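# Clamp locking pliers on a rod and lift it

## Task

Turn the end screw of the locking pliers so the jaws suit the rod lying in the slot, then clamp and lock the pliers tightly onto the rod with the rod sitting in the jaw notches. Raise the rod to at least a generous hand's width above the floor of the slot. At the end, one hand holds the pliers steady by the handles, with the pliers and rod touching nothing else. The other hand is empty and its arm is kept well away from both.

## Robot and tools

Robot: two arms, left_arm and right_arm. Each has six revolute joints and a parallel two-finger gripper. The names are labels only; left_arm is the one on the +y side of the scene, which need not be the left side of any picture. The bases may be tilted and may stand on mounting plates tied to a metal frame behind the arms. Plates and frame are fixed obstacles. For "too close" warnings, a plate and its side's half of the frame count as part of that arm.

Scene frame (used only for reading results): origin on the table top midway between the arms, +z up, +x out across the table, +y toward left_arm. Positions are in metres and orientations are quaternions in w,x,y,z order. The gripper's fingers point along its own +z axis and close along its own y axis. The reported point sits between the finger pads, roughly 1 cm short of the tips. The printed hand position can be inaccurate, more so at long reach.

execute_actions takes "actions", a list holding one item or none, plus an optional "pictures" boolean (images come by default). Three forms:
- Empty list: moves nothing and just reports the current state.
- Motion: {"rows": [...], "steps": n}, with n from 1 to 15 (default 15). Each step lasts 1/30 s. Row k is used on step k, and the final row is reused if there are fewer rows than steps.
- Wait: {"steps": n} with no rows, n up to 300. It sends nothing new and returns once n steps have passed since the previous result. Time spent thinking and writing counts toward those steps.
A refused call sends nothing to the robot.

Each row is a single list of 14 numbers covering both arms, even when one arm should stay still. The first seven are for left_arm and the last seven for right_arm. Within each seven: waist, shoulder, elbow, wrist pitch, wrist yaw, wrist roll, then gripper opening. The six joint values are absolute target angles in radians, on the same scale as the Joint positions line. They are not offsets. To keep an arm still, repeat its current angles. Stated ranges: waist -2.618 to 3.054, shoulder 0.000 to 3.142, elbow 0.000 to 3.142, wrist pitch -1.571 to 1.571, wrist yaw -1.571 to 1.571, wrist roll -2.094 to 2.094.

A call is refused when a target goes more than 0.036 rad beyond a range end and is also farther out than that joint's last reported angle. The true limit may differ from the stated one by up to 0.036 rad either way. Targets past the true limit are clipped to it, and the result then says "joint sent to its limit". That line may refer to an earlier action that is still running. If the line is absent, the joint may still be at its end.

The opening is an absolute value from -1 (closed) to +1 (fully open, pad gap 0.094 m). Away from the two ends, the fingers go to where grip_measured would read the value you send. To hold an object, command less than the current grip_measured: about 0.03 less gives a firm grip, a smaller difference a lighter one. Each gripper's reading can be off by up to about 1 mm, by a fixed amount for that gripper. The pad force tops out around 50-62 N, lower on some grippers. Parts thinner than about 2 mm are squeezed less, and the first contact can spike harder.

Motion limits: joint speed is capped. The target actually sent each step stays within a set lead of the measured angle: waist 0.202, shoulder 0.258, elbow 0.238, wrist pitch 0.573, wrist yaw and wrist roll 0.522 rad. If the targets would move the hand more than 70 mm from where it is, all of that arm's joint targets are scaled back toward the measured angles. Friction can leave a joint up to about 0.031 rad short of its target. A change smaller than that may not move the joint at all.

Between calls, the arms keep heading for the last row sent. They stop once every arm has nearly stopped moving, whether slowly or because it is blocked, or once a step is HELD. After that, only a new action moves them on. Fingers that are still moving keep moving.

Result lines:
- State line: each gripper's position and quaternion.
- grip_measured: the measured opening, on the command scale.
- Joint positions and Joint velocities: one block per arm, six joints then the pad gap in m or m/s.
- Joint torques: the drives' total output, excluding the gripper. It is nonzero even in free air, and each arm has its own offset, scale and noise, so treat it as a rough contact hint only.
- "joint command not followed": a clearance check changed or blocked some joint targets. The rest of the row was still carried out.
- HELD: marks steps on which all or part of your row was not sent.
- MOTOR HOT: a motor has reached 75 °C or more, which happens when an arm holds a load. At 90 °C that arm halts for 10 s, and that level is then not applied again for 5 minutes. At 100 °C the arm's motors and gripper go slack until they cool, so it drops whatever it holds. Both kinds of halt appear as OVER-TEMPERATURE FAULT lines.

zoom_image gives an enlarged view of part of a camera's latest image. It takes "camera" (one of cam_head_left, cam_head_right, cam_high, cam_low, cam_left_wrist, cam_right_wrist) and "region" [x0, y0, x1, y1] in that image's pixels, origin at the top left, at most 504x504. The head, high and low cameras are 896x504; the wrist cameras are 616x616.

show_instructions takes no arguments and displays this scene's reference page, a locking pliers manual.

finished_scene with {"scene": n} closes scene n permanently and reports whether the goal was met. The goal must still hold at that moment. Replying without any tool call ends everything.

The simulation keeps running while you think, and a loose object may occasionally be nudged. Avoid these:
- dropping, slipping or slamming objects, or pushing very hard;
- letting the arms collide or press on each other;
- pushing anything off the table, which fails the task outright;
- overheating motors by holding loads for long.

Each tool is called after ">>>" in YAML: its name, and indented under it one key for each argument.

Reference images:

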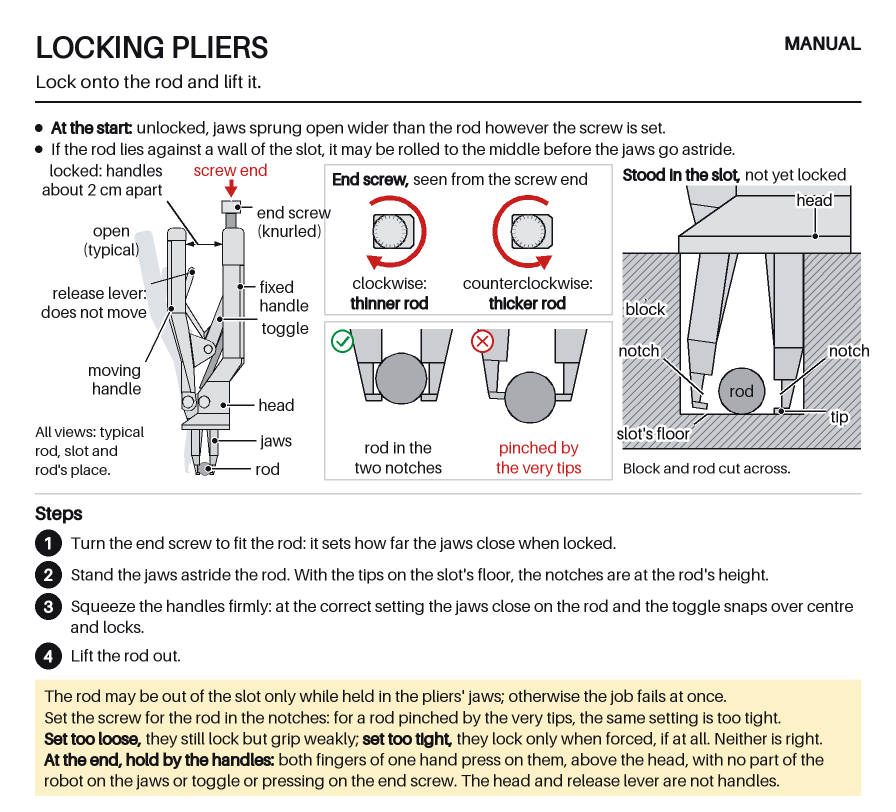

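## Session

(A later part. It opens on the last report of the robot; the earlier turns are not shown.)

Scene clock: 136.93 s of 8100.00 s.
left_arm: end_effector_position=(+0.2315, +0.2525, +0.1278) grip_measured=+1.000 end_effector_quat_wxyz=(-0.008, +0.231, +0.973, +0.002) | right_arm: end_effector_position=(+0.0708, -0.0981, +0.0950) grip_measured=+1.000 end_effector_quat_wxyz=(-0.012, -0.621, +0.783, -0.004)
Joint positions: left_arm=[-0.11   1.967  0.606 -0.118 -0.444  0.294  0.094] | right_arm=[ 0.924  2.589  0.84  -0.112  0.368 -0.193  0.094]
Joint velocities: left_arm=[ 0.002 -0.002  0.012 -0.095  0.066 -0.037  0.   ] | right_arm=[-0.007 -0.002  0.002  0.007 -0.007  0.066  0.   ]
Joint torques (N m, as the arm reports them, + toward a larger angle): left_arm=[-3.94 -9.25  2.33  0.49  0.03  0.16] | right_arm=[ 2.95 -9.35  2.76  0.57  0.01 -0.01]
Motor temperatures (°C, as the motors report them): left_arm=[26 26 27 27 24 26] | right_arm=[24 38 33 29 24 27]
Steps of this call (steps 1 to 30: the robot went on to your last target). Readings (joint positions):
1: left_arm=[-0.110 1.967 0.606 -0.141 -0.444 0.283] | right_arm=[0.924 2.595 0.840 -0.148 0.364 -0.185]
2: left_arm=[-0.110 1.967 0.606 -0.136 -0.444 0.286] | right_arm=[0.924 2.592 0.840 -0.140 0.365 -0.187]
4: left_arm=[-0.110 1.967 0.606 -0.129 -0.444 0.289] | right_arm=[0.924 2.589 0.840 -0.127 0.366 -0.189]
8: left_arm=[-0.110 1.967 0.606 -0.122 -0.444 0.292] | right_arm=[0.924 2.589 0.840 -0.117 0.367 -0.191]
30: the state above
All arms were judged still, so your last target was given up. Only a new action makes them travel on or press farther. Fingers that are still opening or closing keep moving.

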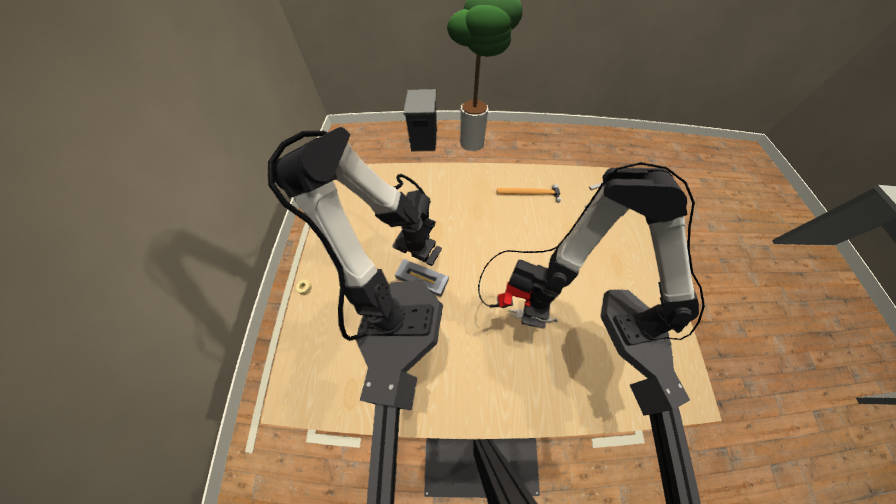

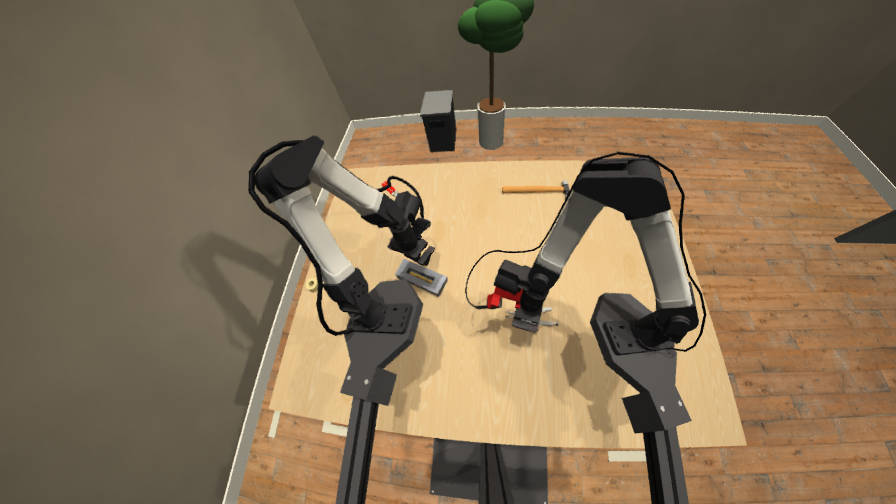

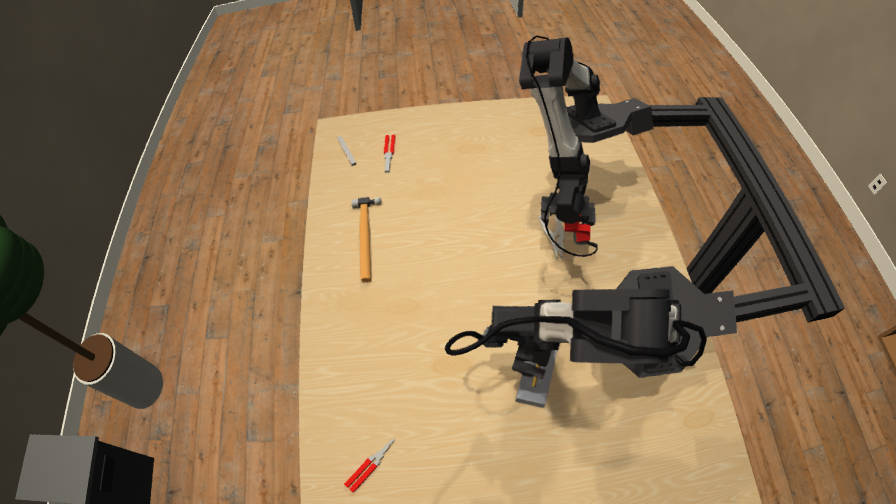

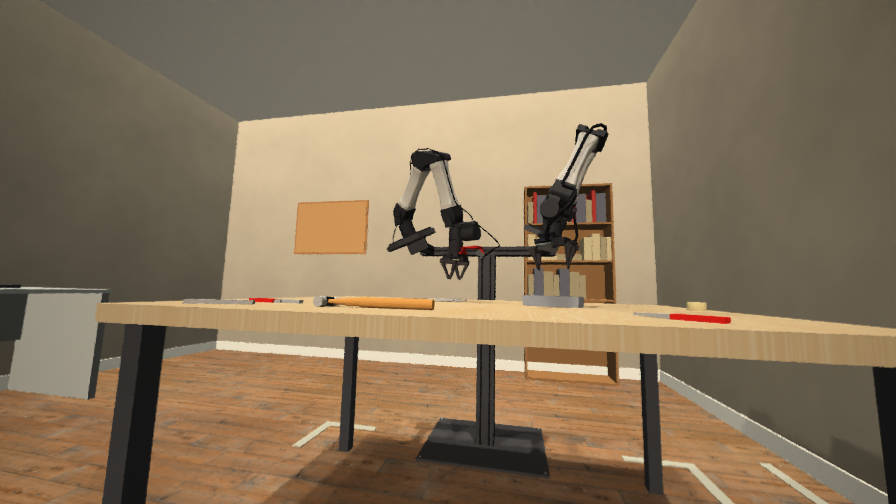

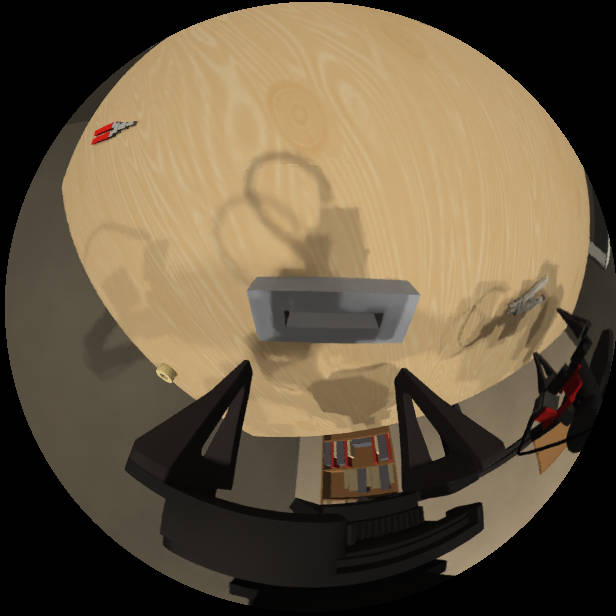

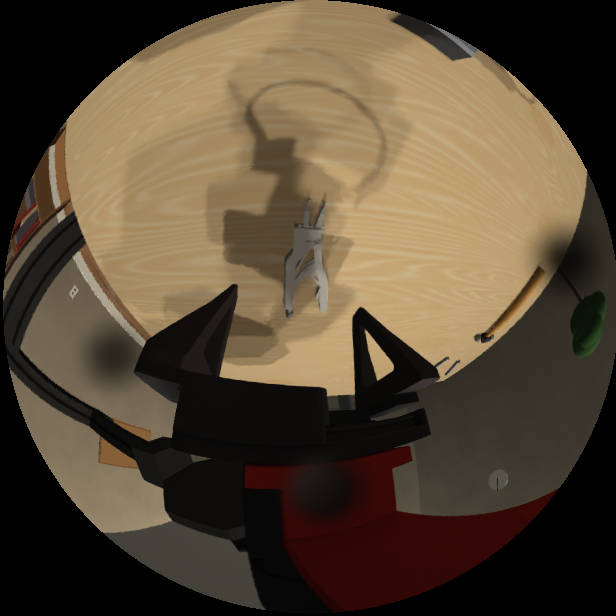

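>>> execute_actions:
  actions:
    - {"rows":[[-0.116,1.96,0.602,-0.107,-0.444,-1.27,1,0.9,2.66,0.87,-0.04,0.38,-0.22,0.6],[-0.116,1.96,0.602,-0.107,-0.444,-1.27,1,0.9,2.66,0.87,-0.04,0.38,-0.22,0.6],[-0.116,1.96,0.602,-0.107,-0.444,-1.27,1,0.9,2.66,0.87,-0.04,0.38,-0.22,0.6],[-0.116,1.96,0.602,-0.107,-0.444,-1.27,1,0.87,2.74,0.9,0.03,0.39,-0.25,0.4],[-0.116,1.96,0.602,-0.107,-0.444,-1.27,1,0.87,2.74,0.9,0.03,0.39,-0.25,0.4],[-0.116,1.96,0.602,-0.107,-0.444,-1.27,1,0.87,2.74,0.9,0.03,0.39,-0.25,0.4],[-0.116,1.96,0.602,-0.107,-0.444,-1.27,1,0.844,2.815,0.934,0.09,0.4,-0.29,0.3]],"steps":15}
  pictures: false

>>> execute_actions:
  actions:
    - {"steps":30}

Scene clock: 160.37 s of 8100.00 s.
left_arm: end_effector_position=(+0.2319, +0.2524, +0.1278) grip_measured=+1.000 end_effector_quat_wxyz=(-0.005, -0.429, +0.903, +0.006) | right_arm: end_effector_position=(+0.0677, -0.0960, +0.0391) grip_measured=+0.301 end_effector_quat_wxyz=(-0.015, -0.625, +0.781, -0.006)
Joint positions: left_arm=[-0.11   1.967  0.606 -0.116 -0.444 -1.059  0.094] | right_arm=[ 0.85   2.808  0.91   0.058  0.389 -0.275  0.061]
Joint velocities: left_arm=[-0.007 -0.002 -0.007  0.051 -0.007 -1.473  0.   ] | right_arm=[ 0.002  0.012 -0.017  0.11  -0.037 -0.11   0.001]
Joint torques (N m, as the arm reports them, + toward a larger angle): left_arm=[-3.9  -9.2   2.28  0.42 -0.06  0.06] | right_arm=[ 2.64 -8.71  3.31  0.53 -0.01  0.03]
Motor temperatures (°C, as the motors report them): left_arm=[26 28 26 27 24 26] | right_arm=[24 39 32 29 24 27]
Steps of this call (steps 1 to 688: nothing new was sent; steps 689 to 703: all 15 steps of this action). Readings (joint positions):
689: left_arm=[-0.110 1.967 0.606 -0.118 -0.444 0.220] | right_arm=[0.923 2.594 0.840 -0.105 0.368 -0.196]
690: left_arm=[-0.110 1.967 0.606 -0.118 -0.444 0.120] | right_arm=[0.920 2.606 0.844 -0.093 0.369 -0.200]
692: left_arm=[-0.110 1.967 0.606 -0.117 -0.444 -0.077] | right_arm=[0.910 2.639 0.854 -0.069 0.371 -0.209]
696: left_arm=[-0.110 1.967 0.606 -0.117 -0.444 -0.470] | right_arm=[0.870 2.751 0.896 0.003 0.380 -0.242]
703: the state above

Scene clock: 161.37 s of 8100.00 s.
left_arm: end_effector_position=(+0.2319, +0.2524, +0.1278) grip_measured=+1.000 end_effector_quat_wxyz=(-0.004, -0.519, +0.854, +0.006) | right_arm: end_effector_position=(+0.0700, -0.0925, +0.0390) grip_measured=+0.301 end_effector_quat_wxyz=(-0.007, -0.625, +0.780, -0.004)
Joint positions: left_arm=[-0.11   1.967  0.606 -0.116 -0.444 -1.264  0.094] | right_arm=[ 0.85   2.808  0.91   0.076  0.391 -0.283  0.061]
Joint velocities: left_arm=[-0.012 -0.002 -0.002 -0.037 -0.007 -0.022  0.   ] | right_arm=[-0.002  0.032 -0.017 -0.051  0.037 -0.007 -0.   ]
Joint torques (N m, as the arm reports them, + toward a larger angle): left_arm=[-3.9  -9.17  2.26  0.41 -0.07  0.05] | right_arm=[ 2.73 -8.65  3.32  0.59 -0.04 -0.01]
Motor temperatures (°C, as the motors report them): left_arm=[26 28 26 27 24 26] | right_arm=[24 39 32 29 24 27]
Steps of this call (steps 1 to 30: the robot went on to your last target). Readings (joint positions):
1: left_arm=[-0.110 1.967 0.606 -0.116 -0.444 -1.101] | right_arm=[0.850 2.808 0.910 0.062 0.389 -0.276]
2: left_arm=[-0.110 1.967 0.606 -0.116 -0.444 -1.134] | right_arm=[0.850 2.808 0.910 0.065 0.390 -0.278]
4: left_arm=[-0.110 1.967 0.606 -0.116 -0.444 -1.181] | right_arm=[0.850 2.808 0.910 0.070 0.390 -0.280]
8: left_arm=[-0.110 1.967 0.606 -0.116 -0.444 -1.230] | right_arm=[0.850 2.808 0.910 0.074 0.391 -0.282]
30: the state above
All arms were judged still, so your last target was given up. Only a new action makes them travel on or press farther. Fingers that are still opening or closing keep moving.

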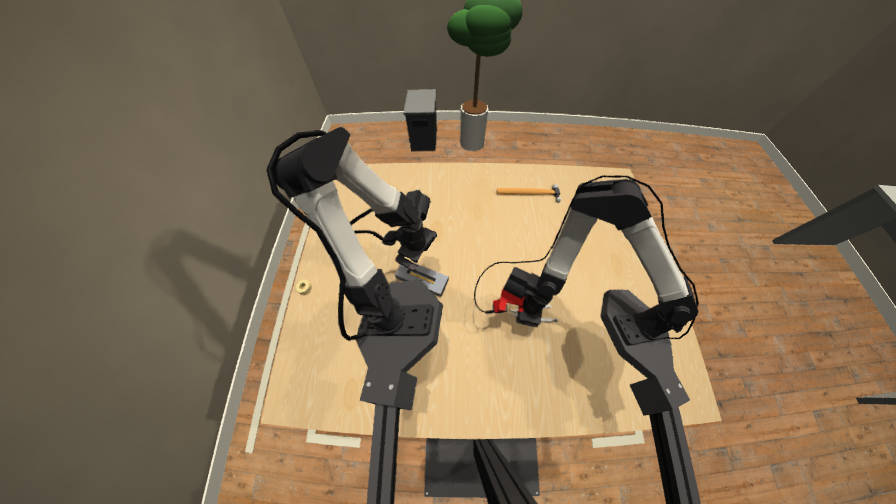

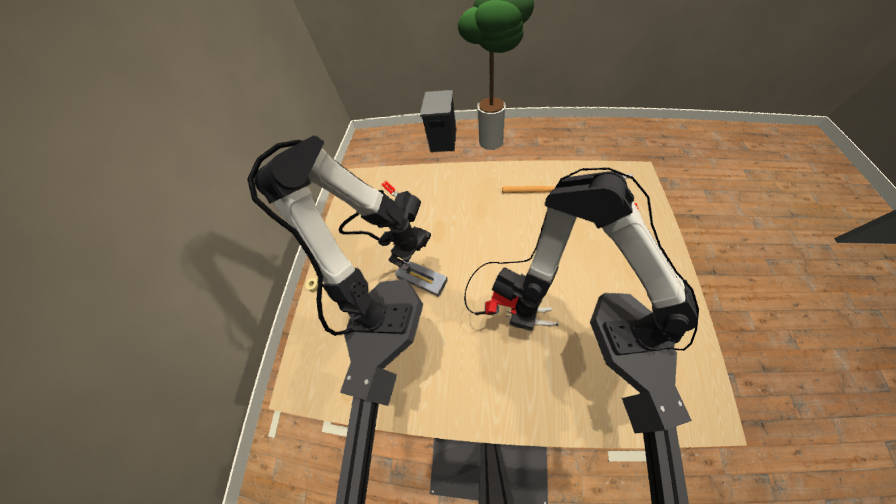

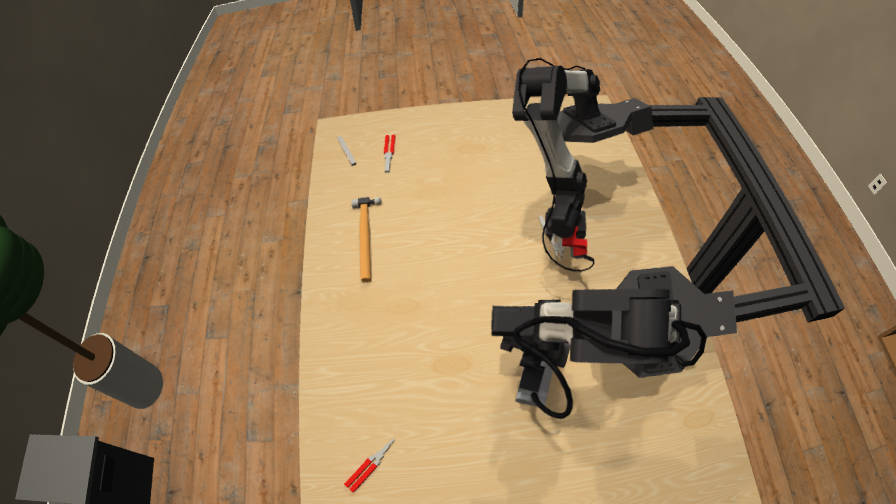

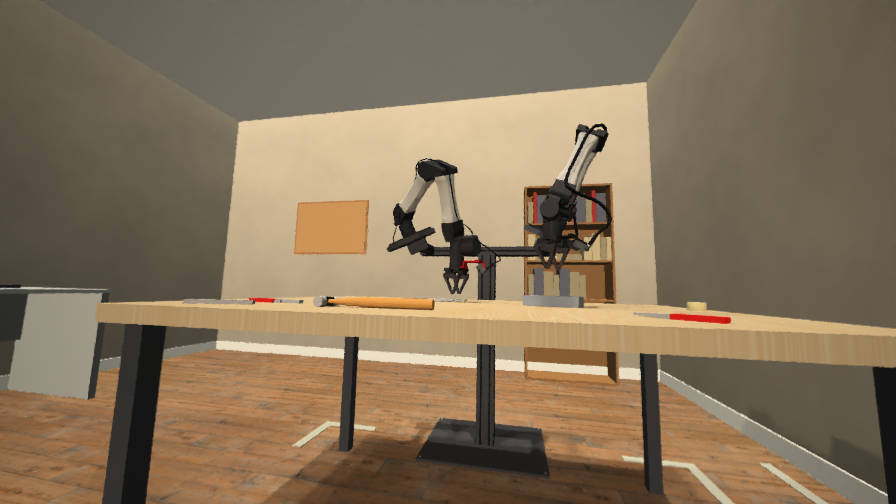

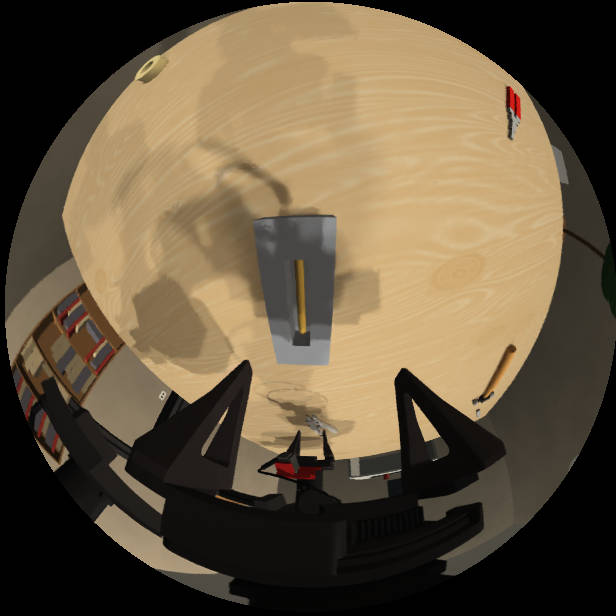

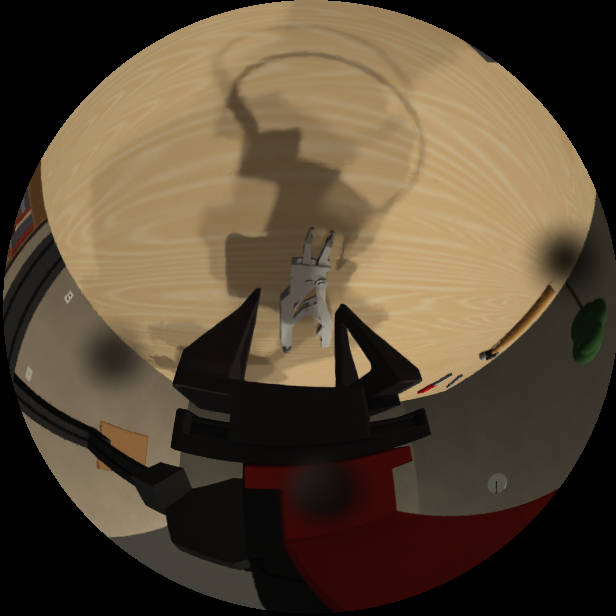

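>>> zoom_image:
  camera: "cam_left_wrist"
  region: [220, 200, 400, 380]

>>> zoom_image:
  camera: "cam_right_wrist"
  region: [230, 210, 390, 370]

Region (220, 200, 400, 380) of cam_left_wrist's 616x616 image, scaled by 2.800, with more detail than that image has.

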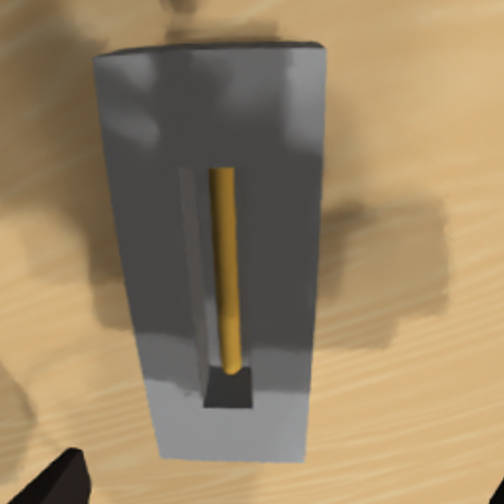

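Region (230, 210, 390, 370) of cam_right_wrist's 616x616 image, scaled by 3.150, with more detail than that image has.

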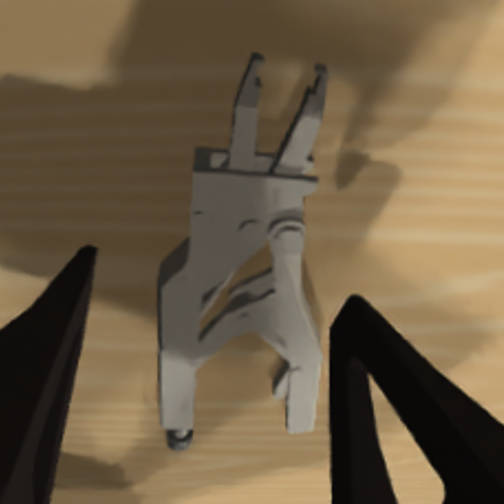

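>>> execute_actions:
  actions:
    - {"rows":[[-0.073,1.885,0.47,-0.02,-0.439,-1.2,1,0.82,2.85,0.96,0.12,0.405,-0.32,0.3],[-0.073,1.885,0.47,-0.02,-0.439,-1.2,1,0.82,2.85,0.96,0.12,0.405,-0.32,0.3],[-0.073,1.885,0.47,-0.02,-0.439,-1.2,1,0.82,2.85,0.96,0.12,0.405,-0.32,0.3],[-0.073,1.885,0.47,-0.02,-0.439,-1.2,1,0.82,2.85,0.96,0.12,0.405,-0.32,0.3],[-0.073,1.885,0.47,-0.02,-0.439,-1.2,1,0.785,2.905,0.995,0.158,0.412,-0.35,0.3]],"steps":15}
  pictures: false

>>> execute_actions:
  actions:
    - {"steps":25}

Scene clock: 178.33 s of 8100.00 s.
left_arm: end_effector_position=(+0.2081, +0.2634, +0.1296) grip_measured=+1.000 end_effector_quat_wxyz=(+0.002, -0.510, +0.860, +0.002) | right_arm: end_effector_position=(+0.0820, -0.0825, +0.0164) grip_measured=+0.301 end_effector_quat_wxyz=(+0.004, -0.619, +0.785, +0.001)
Joint positions: left_arm=[-0.084  1.895  0.481 -0.036 -0.442 -1.208  0.094] | right_arm=[ 0.791  2.888  0.976  0.14   0.403 -0.339  0.061]
Joint velocities: left_arm=[-0.012 -0.007 -0.007 -0.022  0.037  0.022  0.   ] | right_arm=[-0.007  0.017 -0.002  0.037  0.037  0.022 -0.001]
Joint torques (N m, as the arm reports them, + toward a larger angle): left_arm=[-2.21 -8.5   1.28  0.48 -0.03  0.17] | right_arm=[ 2.85 -8.13  2.91  0.63  0.   -0.08]
Motor temperatures (°C, as the motors report them): left_arm=[26 28 26 27 24 26] | right_arm=[25 40 31 29 24 27]
Steps of this call (steps 1 to 494: nothing new was sent; steps 495 to 509: all 15 steps of this action). Readings (joint positions):
495: left_arm=[-0.107 1.957 0.588 -0.093 -0.442 -1.255] | right_arm=[0.848 2.811 0.913 0.077 0.392 -0.288]
496: left_arm=[-0.102 1.932 0.555 -0.071 -0.442 -1.245] | right_arm=[0.844 2.817 0.921 0.081 0.392 -0.293]
498: left_arm=[-0.089 1.898 0.503 -0.062 -0.442 -1.231] | right_arm=[0.833 2.828 0.934 0.092 0.393 -0.301]
502: left_arm=[-0.084 1.895 0.481 -0.057 -0.442 -1.217] | right_arm=[0.799 2.875 0.974 0.128 0.399 -0.325]
509: the state above

Scene clock: 179.17 s of 8100.00 s.
left_arm: end_effector_position=(+0.2091, +0.2632, +0.1296) grip_measured=+1.000 end_effector_quat_wxyz=(+0.003, -0.510, +0.860, +0.001) | right_arm: end_effector_position=(+0.0827, -0.0817, +0.0164) grip_measured=+0.301 end_effector_quat_wxyz=(+0.006, -0.620, +0.785, +0.002)
Joint positions: left_arm=[-0.084  1.895  0.481 -0.032 -0.442 -1.206  0.094] | right_arm=[ 0.791  2.888  0.976  0.145  0.403 -0.343  0.061]
Joint velocities: left_arm=[ 0.007 -0.007  0.007  0.022  0.051 -0.051  0.   ] | right_arm=[-0.007 -0.012  0.007  0.007 -0.007  0.081  0.   ]
Joint torques (N m, as the arm reports them, + toward a larger angle): left_arm=[-2.21 -8.5   1.29  0.48 -0.03  0.16] | right_arm=[ 3.01 -8.27  2.82  0.61 -0.09 -0.01]
Motor temperatures (°C, as the motors report them): left_arm=[26 28 26 27 24 26] | right_arm=[25 40 31 29 24 27]
Steps of this call (steps 1 to 15: the robot went on to your last target; steps 16 to 25: nothing new was sent). Readings (joint positions):
1: left_arm=[-0.084 1.895 0.481 -0.036 -0.442 -1.207] | right_arm=[0.791 2.888 0.976 0.141 0.403 -0.340]
2: left_arm=[-0.084 1.895 0.481 -0.035 -0.442 -1.207] | right_arm=[0.791 2.888 0.976 0.142 0.403 -0.341]
4: left_arm=[-0.084 1.895 0.481 -0.034 -0.442 -1.207] | right_arm=[0.791 2.888 0.976 0.143 0.403 -0.342]
8: left_arm=[-0.084 1.895 0.481 -0.033 -0.442 -1.206] | right_arm=[0.791 2.888 0.976 0.144 0.403 -0.342]
25: the state above
All arms were judged still, so your last target was given up. Only a new action makes them travel on or press farther. Fingers that are still opening or closing keep moving.

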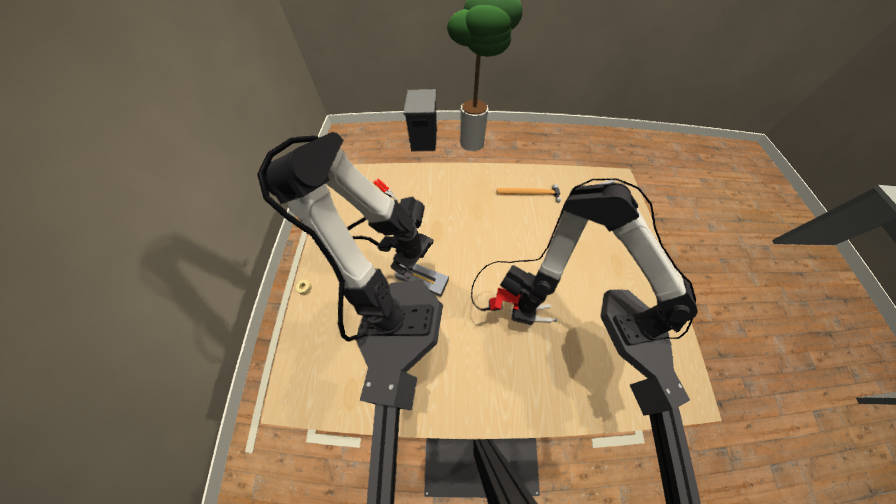

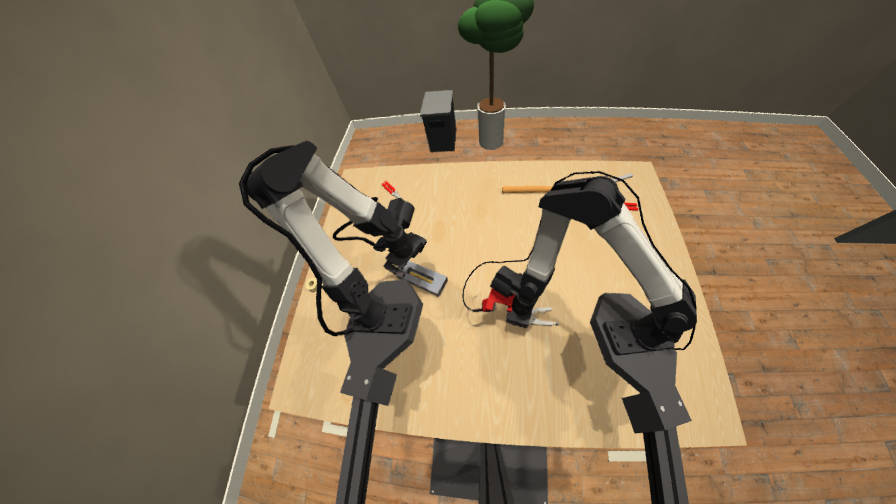

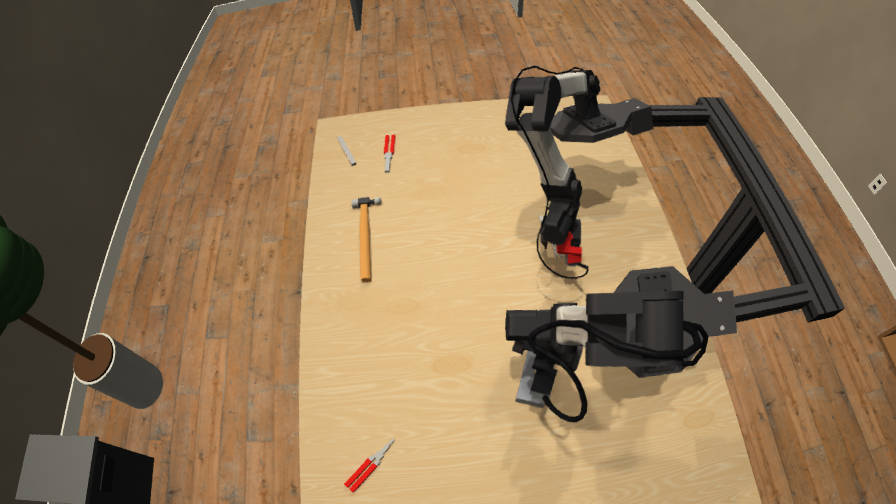

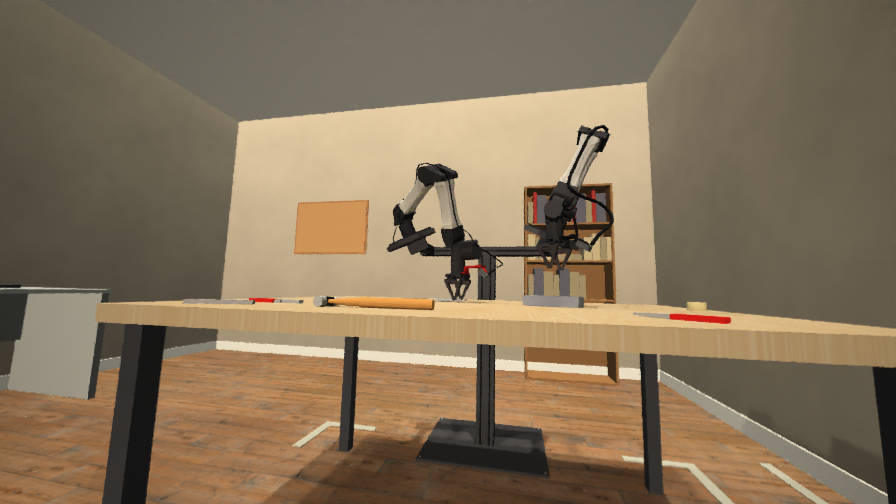

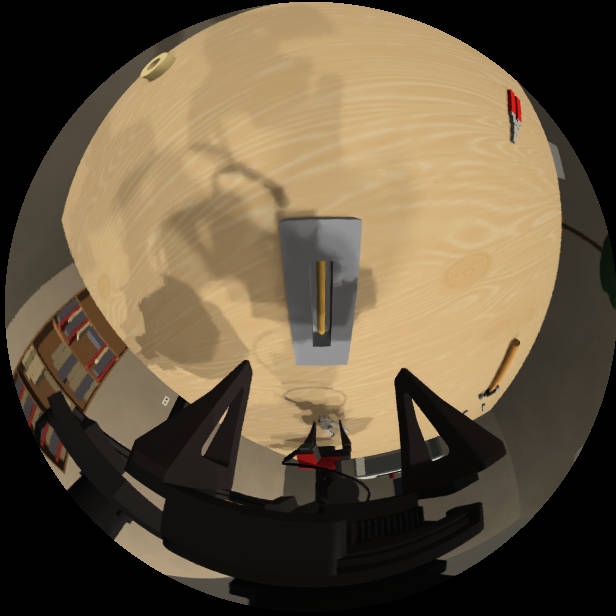

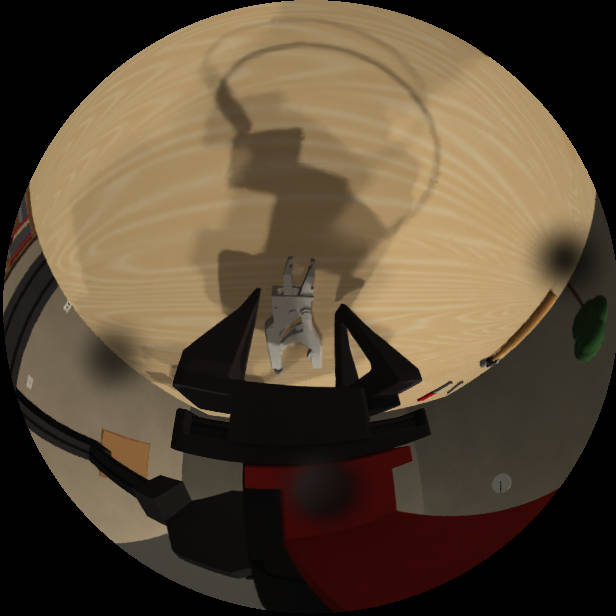

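>>> execute_actions:
  actions:
    - {"rows":[[0.3,1.6,0.8,-0.6,-0.439,0,1,0.785,2.932,0.995,0.158,0.412,-0.35,0.3]],"steps":15}
  pictures: false

Scene clock: 184.67 s of 8100.00 s.
left_arm: end_effector_position=(+0.2629, +0.4076, +0.1939) grip_measured=+1.000 end_effector_quat_wxyz=(-0.016, -0.196, +0.979, +0.044) | right_arm: end_effector_position=(+0.0755, -0.0877, +0.0099) grip_measured=+0.301 end_effector_quat_wxyz=(-0.004, -0.623, +0.782, -0.002)
Joint positions: left_arm=[ 0.306  1.586  0.817 -0.546 -0.446 -0.129  0.094] | right_arm=[ 0.791  2.915  0.976  0.149  0.404 -0.343  0.061]
Joint velocities: left_arm=[-0.002  0.007  0.017 -0.315  0.007  0.886  0.   ] | right_arm=[-0.002 -0.027 -0.007  0.007 -0.007 -0.066  0.001]
Joint torques (N m, as the arm reports them, + toward a larger angle): left_arm=[-2.98 -7.77  3.62  0.24  0.02  0.12] | right_arm=[ 2.88 -8.16  2.54  0.56  0.03 -0.01]
Motor temperatures (°C, as the motors report them): left_arm=[26 29 26 27 24 26] | right_arm=[25 40 31 28 24 27]
Steps of this call (steps 1 to 150: nothing new was sent; steps 151 to 165: all 15 steps of this action). Readings (joint positions):
151: left_arm=[-0.068 1.875 0.506 -0.101 -0.432 -1.151] | right_arm=[0.791 2.890 0.976 0.145 0.404 -0.343]
152: left_arm=[-0.029 1.833 0.542 -0.192 -0.428 -1.083] | right_arm=[0.791 2.894 0.976 0.149 0.404 -0.343]
154: left_arm=[0.063 1.736 0.638 -0.301 -0.427 -0.948] | right_arm=[0.791 2.904 0.976 0.149 0.404 -0.343]
158: left_arm=[0.269 1.603 0.803 -0.419 -0.437 -0.573] | right_arm=[0.791 2.915 0.976 0.149 0.404 -0.343]
165: the state above

>>> execute_actions:
  actions:
    - {"rows":[[0.3,1.6,0.8,-0.6,-0.439,0,1,0.785,2.92,0.995,0.158,0.412,-0.35,0.1],[0.3,1.6,0.8,-0.6,-0.439,0,1,0.785,2.92,0.995,0.158,0.412,-0.35,0.0],[0.3,1.6,0.8,-0.6,-0.439,0,1,0.785,2.92,0.995,0.158,0.412,-0.35,-0.08],[0.3,1.6,0.8,-0.6,-0.439,0,1,0.785,2.92,0.995,0.158,0.412,-0.35,-0.14],[0.3,1.6,0.8,-0.6,-0.439,0,1,0.785,2.92,0.995,0.158,0.412,-0.35,-0.18],[0.3,1.6,0.8,-0.6,-0.439,0,1,0.785,2.92,0.995,0.158,0.412,-0.35,-0.22],[0.3,1.6,0.8,-0.6,-0.439,0,1,0.785,2.92,0.995,0.158,0.412,-0.35,-0.26],[0.3,1.6,0.8,-0.6,-0.439,0,1,0.785,2.92,0.995,0.158,0.412,-0.35,-0.3],[0.3,1.6,0.8,-0.6,-0.439,0,1,0.785,2.92,0.995,0.158,0.412,-0.35,-0.33],[0.3,1.6,0.8,-0.6,-0.439,0,1,0.785,2.92,0.995,0.158,0.412,-0.35,-0.36],[0.3,1.6,0.8,-0.6,-0.439,0,1,0.785,2.92,0.995,0.158,0.412,-0.35,-0.39]],"steps":15}

>>> zoom_image:
  camera: "cam_right_wrist"
  region: [220, 230, 380, 390]

Scene clock: 198.00 s of 8100.00 s.
left_arm: end_effector_position=(+0.2543, +0.4053, +0.1943) grip_measured=+1.000 end_effector_quat_wxyz=(-0.036, -0.128, +0.990, +0.040) | right_arm: end_effector_position=(+0.0764, -0.0875, +0.0099) grip_measured=-0.376 end_effector_quat_wxyz=(-0.002, -0.624, +0.782, -0.003)
Joint positions: left_arm=[ 0.306  1.586  0.817 -0.585 -0.446 -0.006  0.094] | right_arm=[ 0.791  2.915  0.976  0.152  0.407 -0.346  0.029]
Joint velocities: left_arm=[-0.017  0.007 -0.002 -0.022  0.051  0.037  0.   ] | right_arm=[-0.022 -0.007  0.012  0.007  0.022  0.051 -0.001]
Joint torques (N m, as the arm reports them, + toward a larger angle): left_arm=[-2.98 -7.66  3.5   0.12  0.03  0.15] | right_arm=[ 3.04 -9.2   2.47  0.51 -0.06  0.02]
Motor temperatures (°C, as the motors report them): left_arm=[26 28 26 26 24 26] | right_arm=[25 40 31 28 24 27]
Steps of this call (steps 1 to 30: the robot went on to your last target; steps 31 to 385: nothing new was sent; steps 386 to 400: all 15 steps of this action). Readings (joint positions):
386: left_arm=[0.306 1.586 0.817 -0.585 -0.446 -0.006] | right_arm=[0.791 2.915 0.976 0.149 0.404 -0.344]
387: left_arm=[0.306 1.586 0.817 -0.585 -0.446 -0.006] | right_arm=[0.791 2.915 0.976 0.149 0.404 -0.344]
389: left_arm=[0.306 1.586 0.817 -0.585 -0.446 -0.006] | right_arm=[0.791 2.915 0.976 0.149 0.404 -0.344]
393: left_arm=[0.306 1.586 0.817 -0.585 -0.446 -0.006] | right_arm=[0.791 2.915 0.976 0.150 0.406 -0.345]
400: the state above

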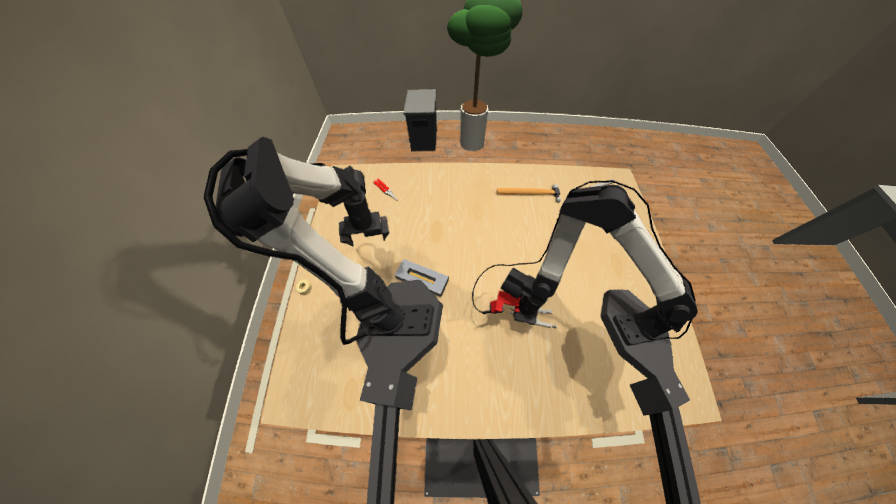

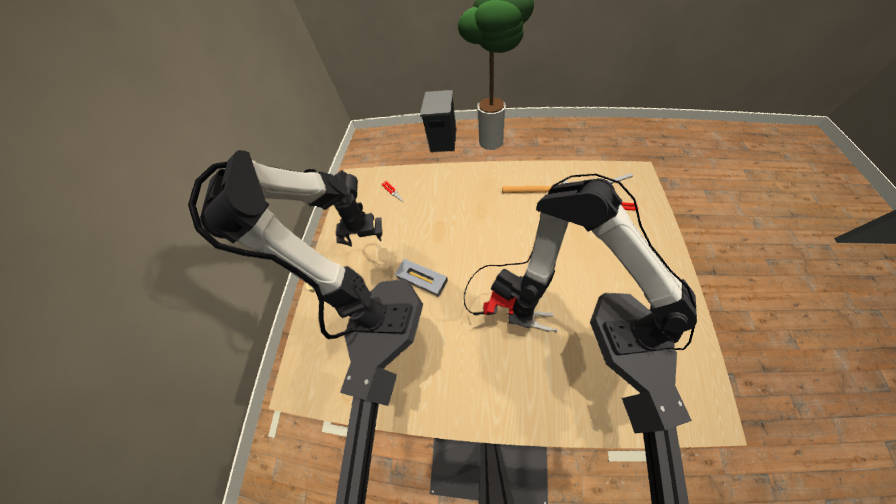

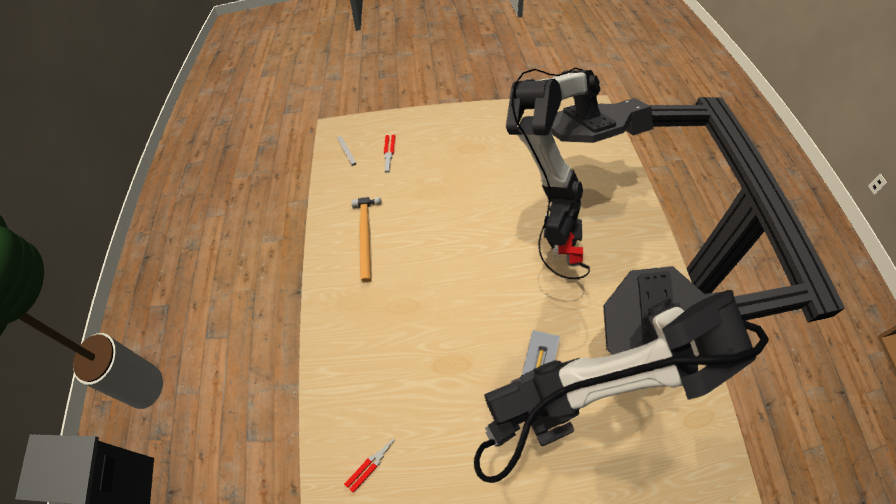

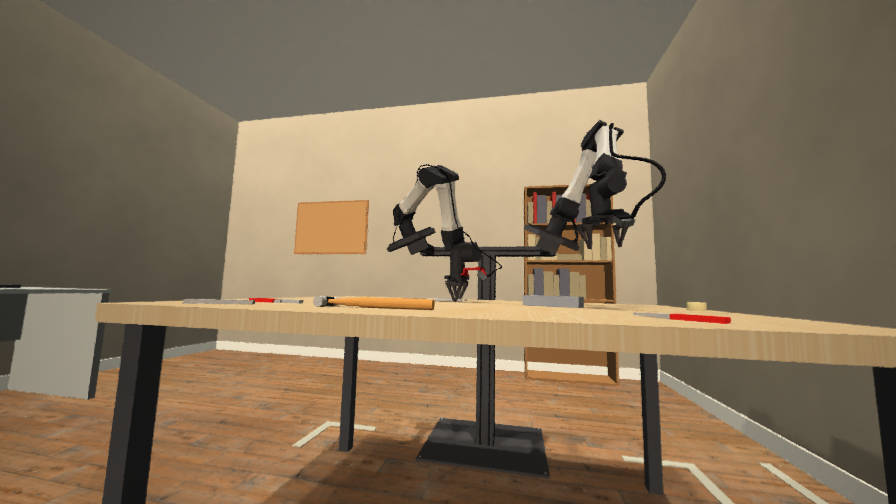

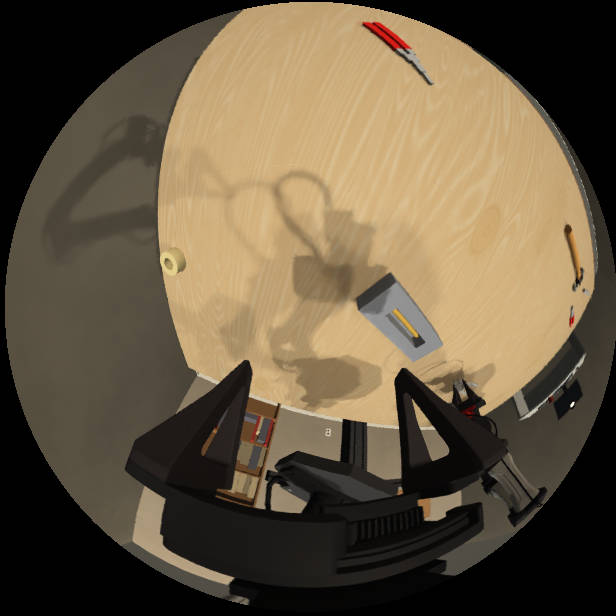

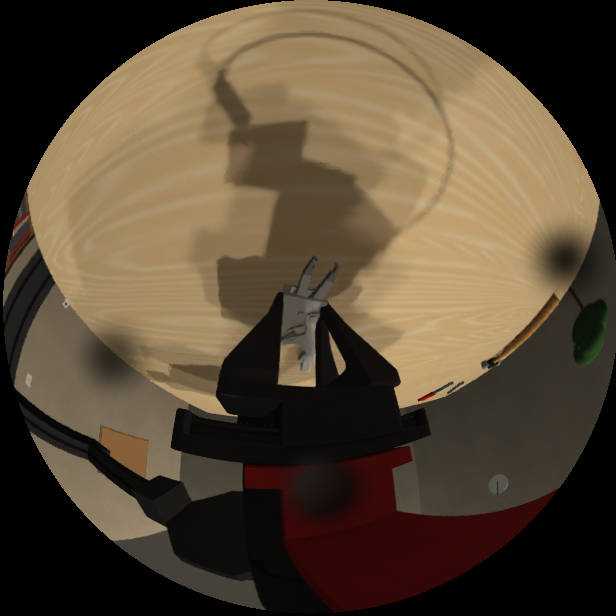

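Region (220, 230, 380, 390) of cam_right_wrist's 616x616 image, scaled by 3.150, with more detail than that image has.

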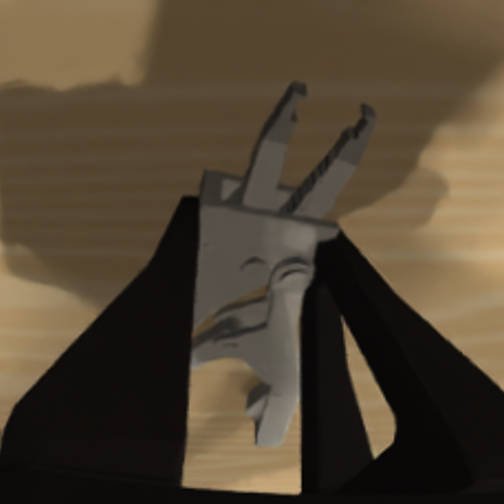

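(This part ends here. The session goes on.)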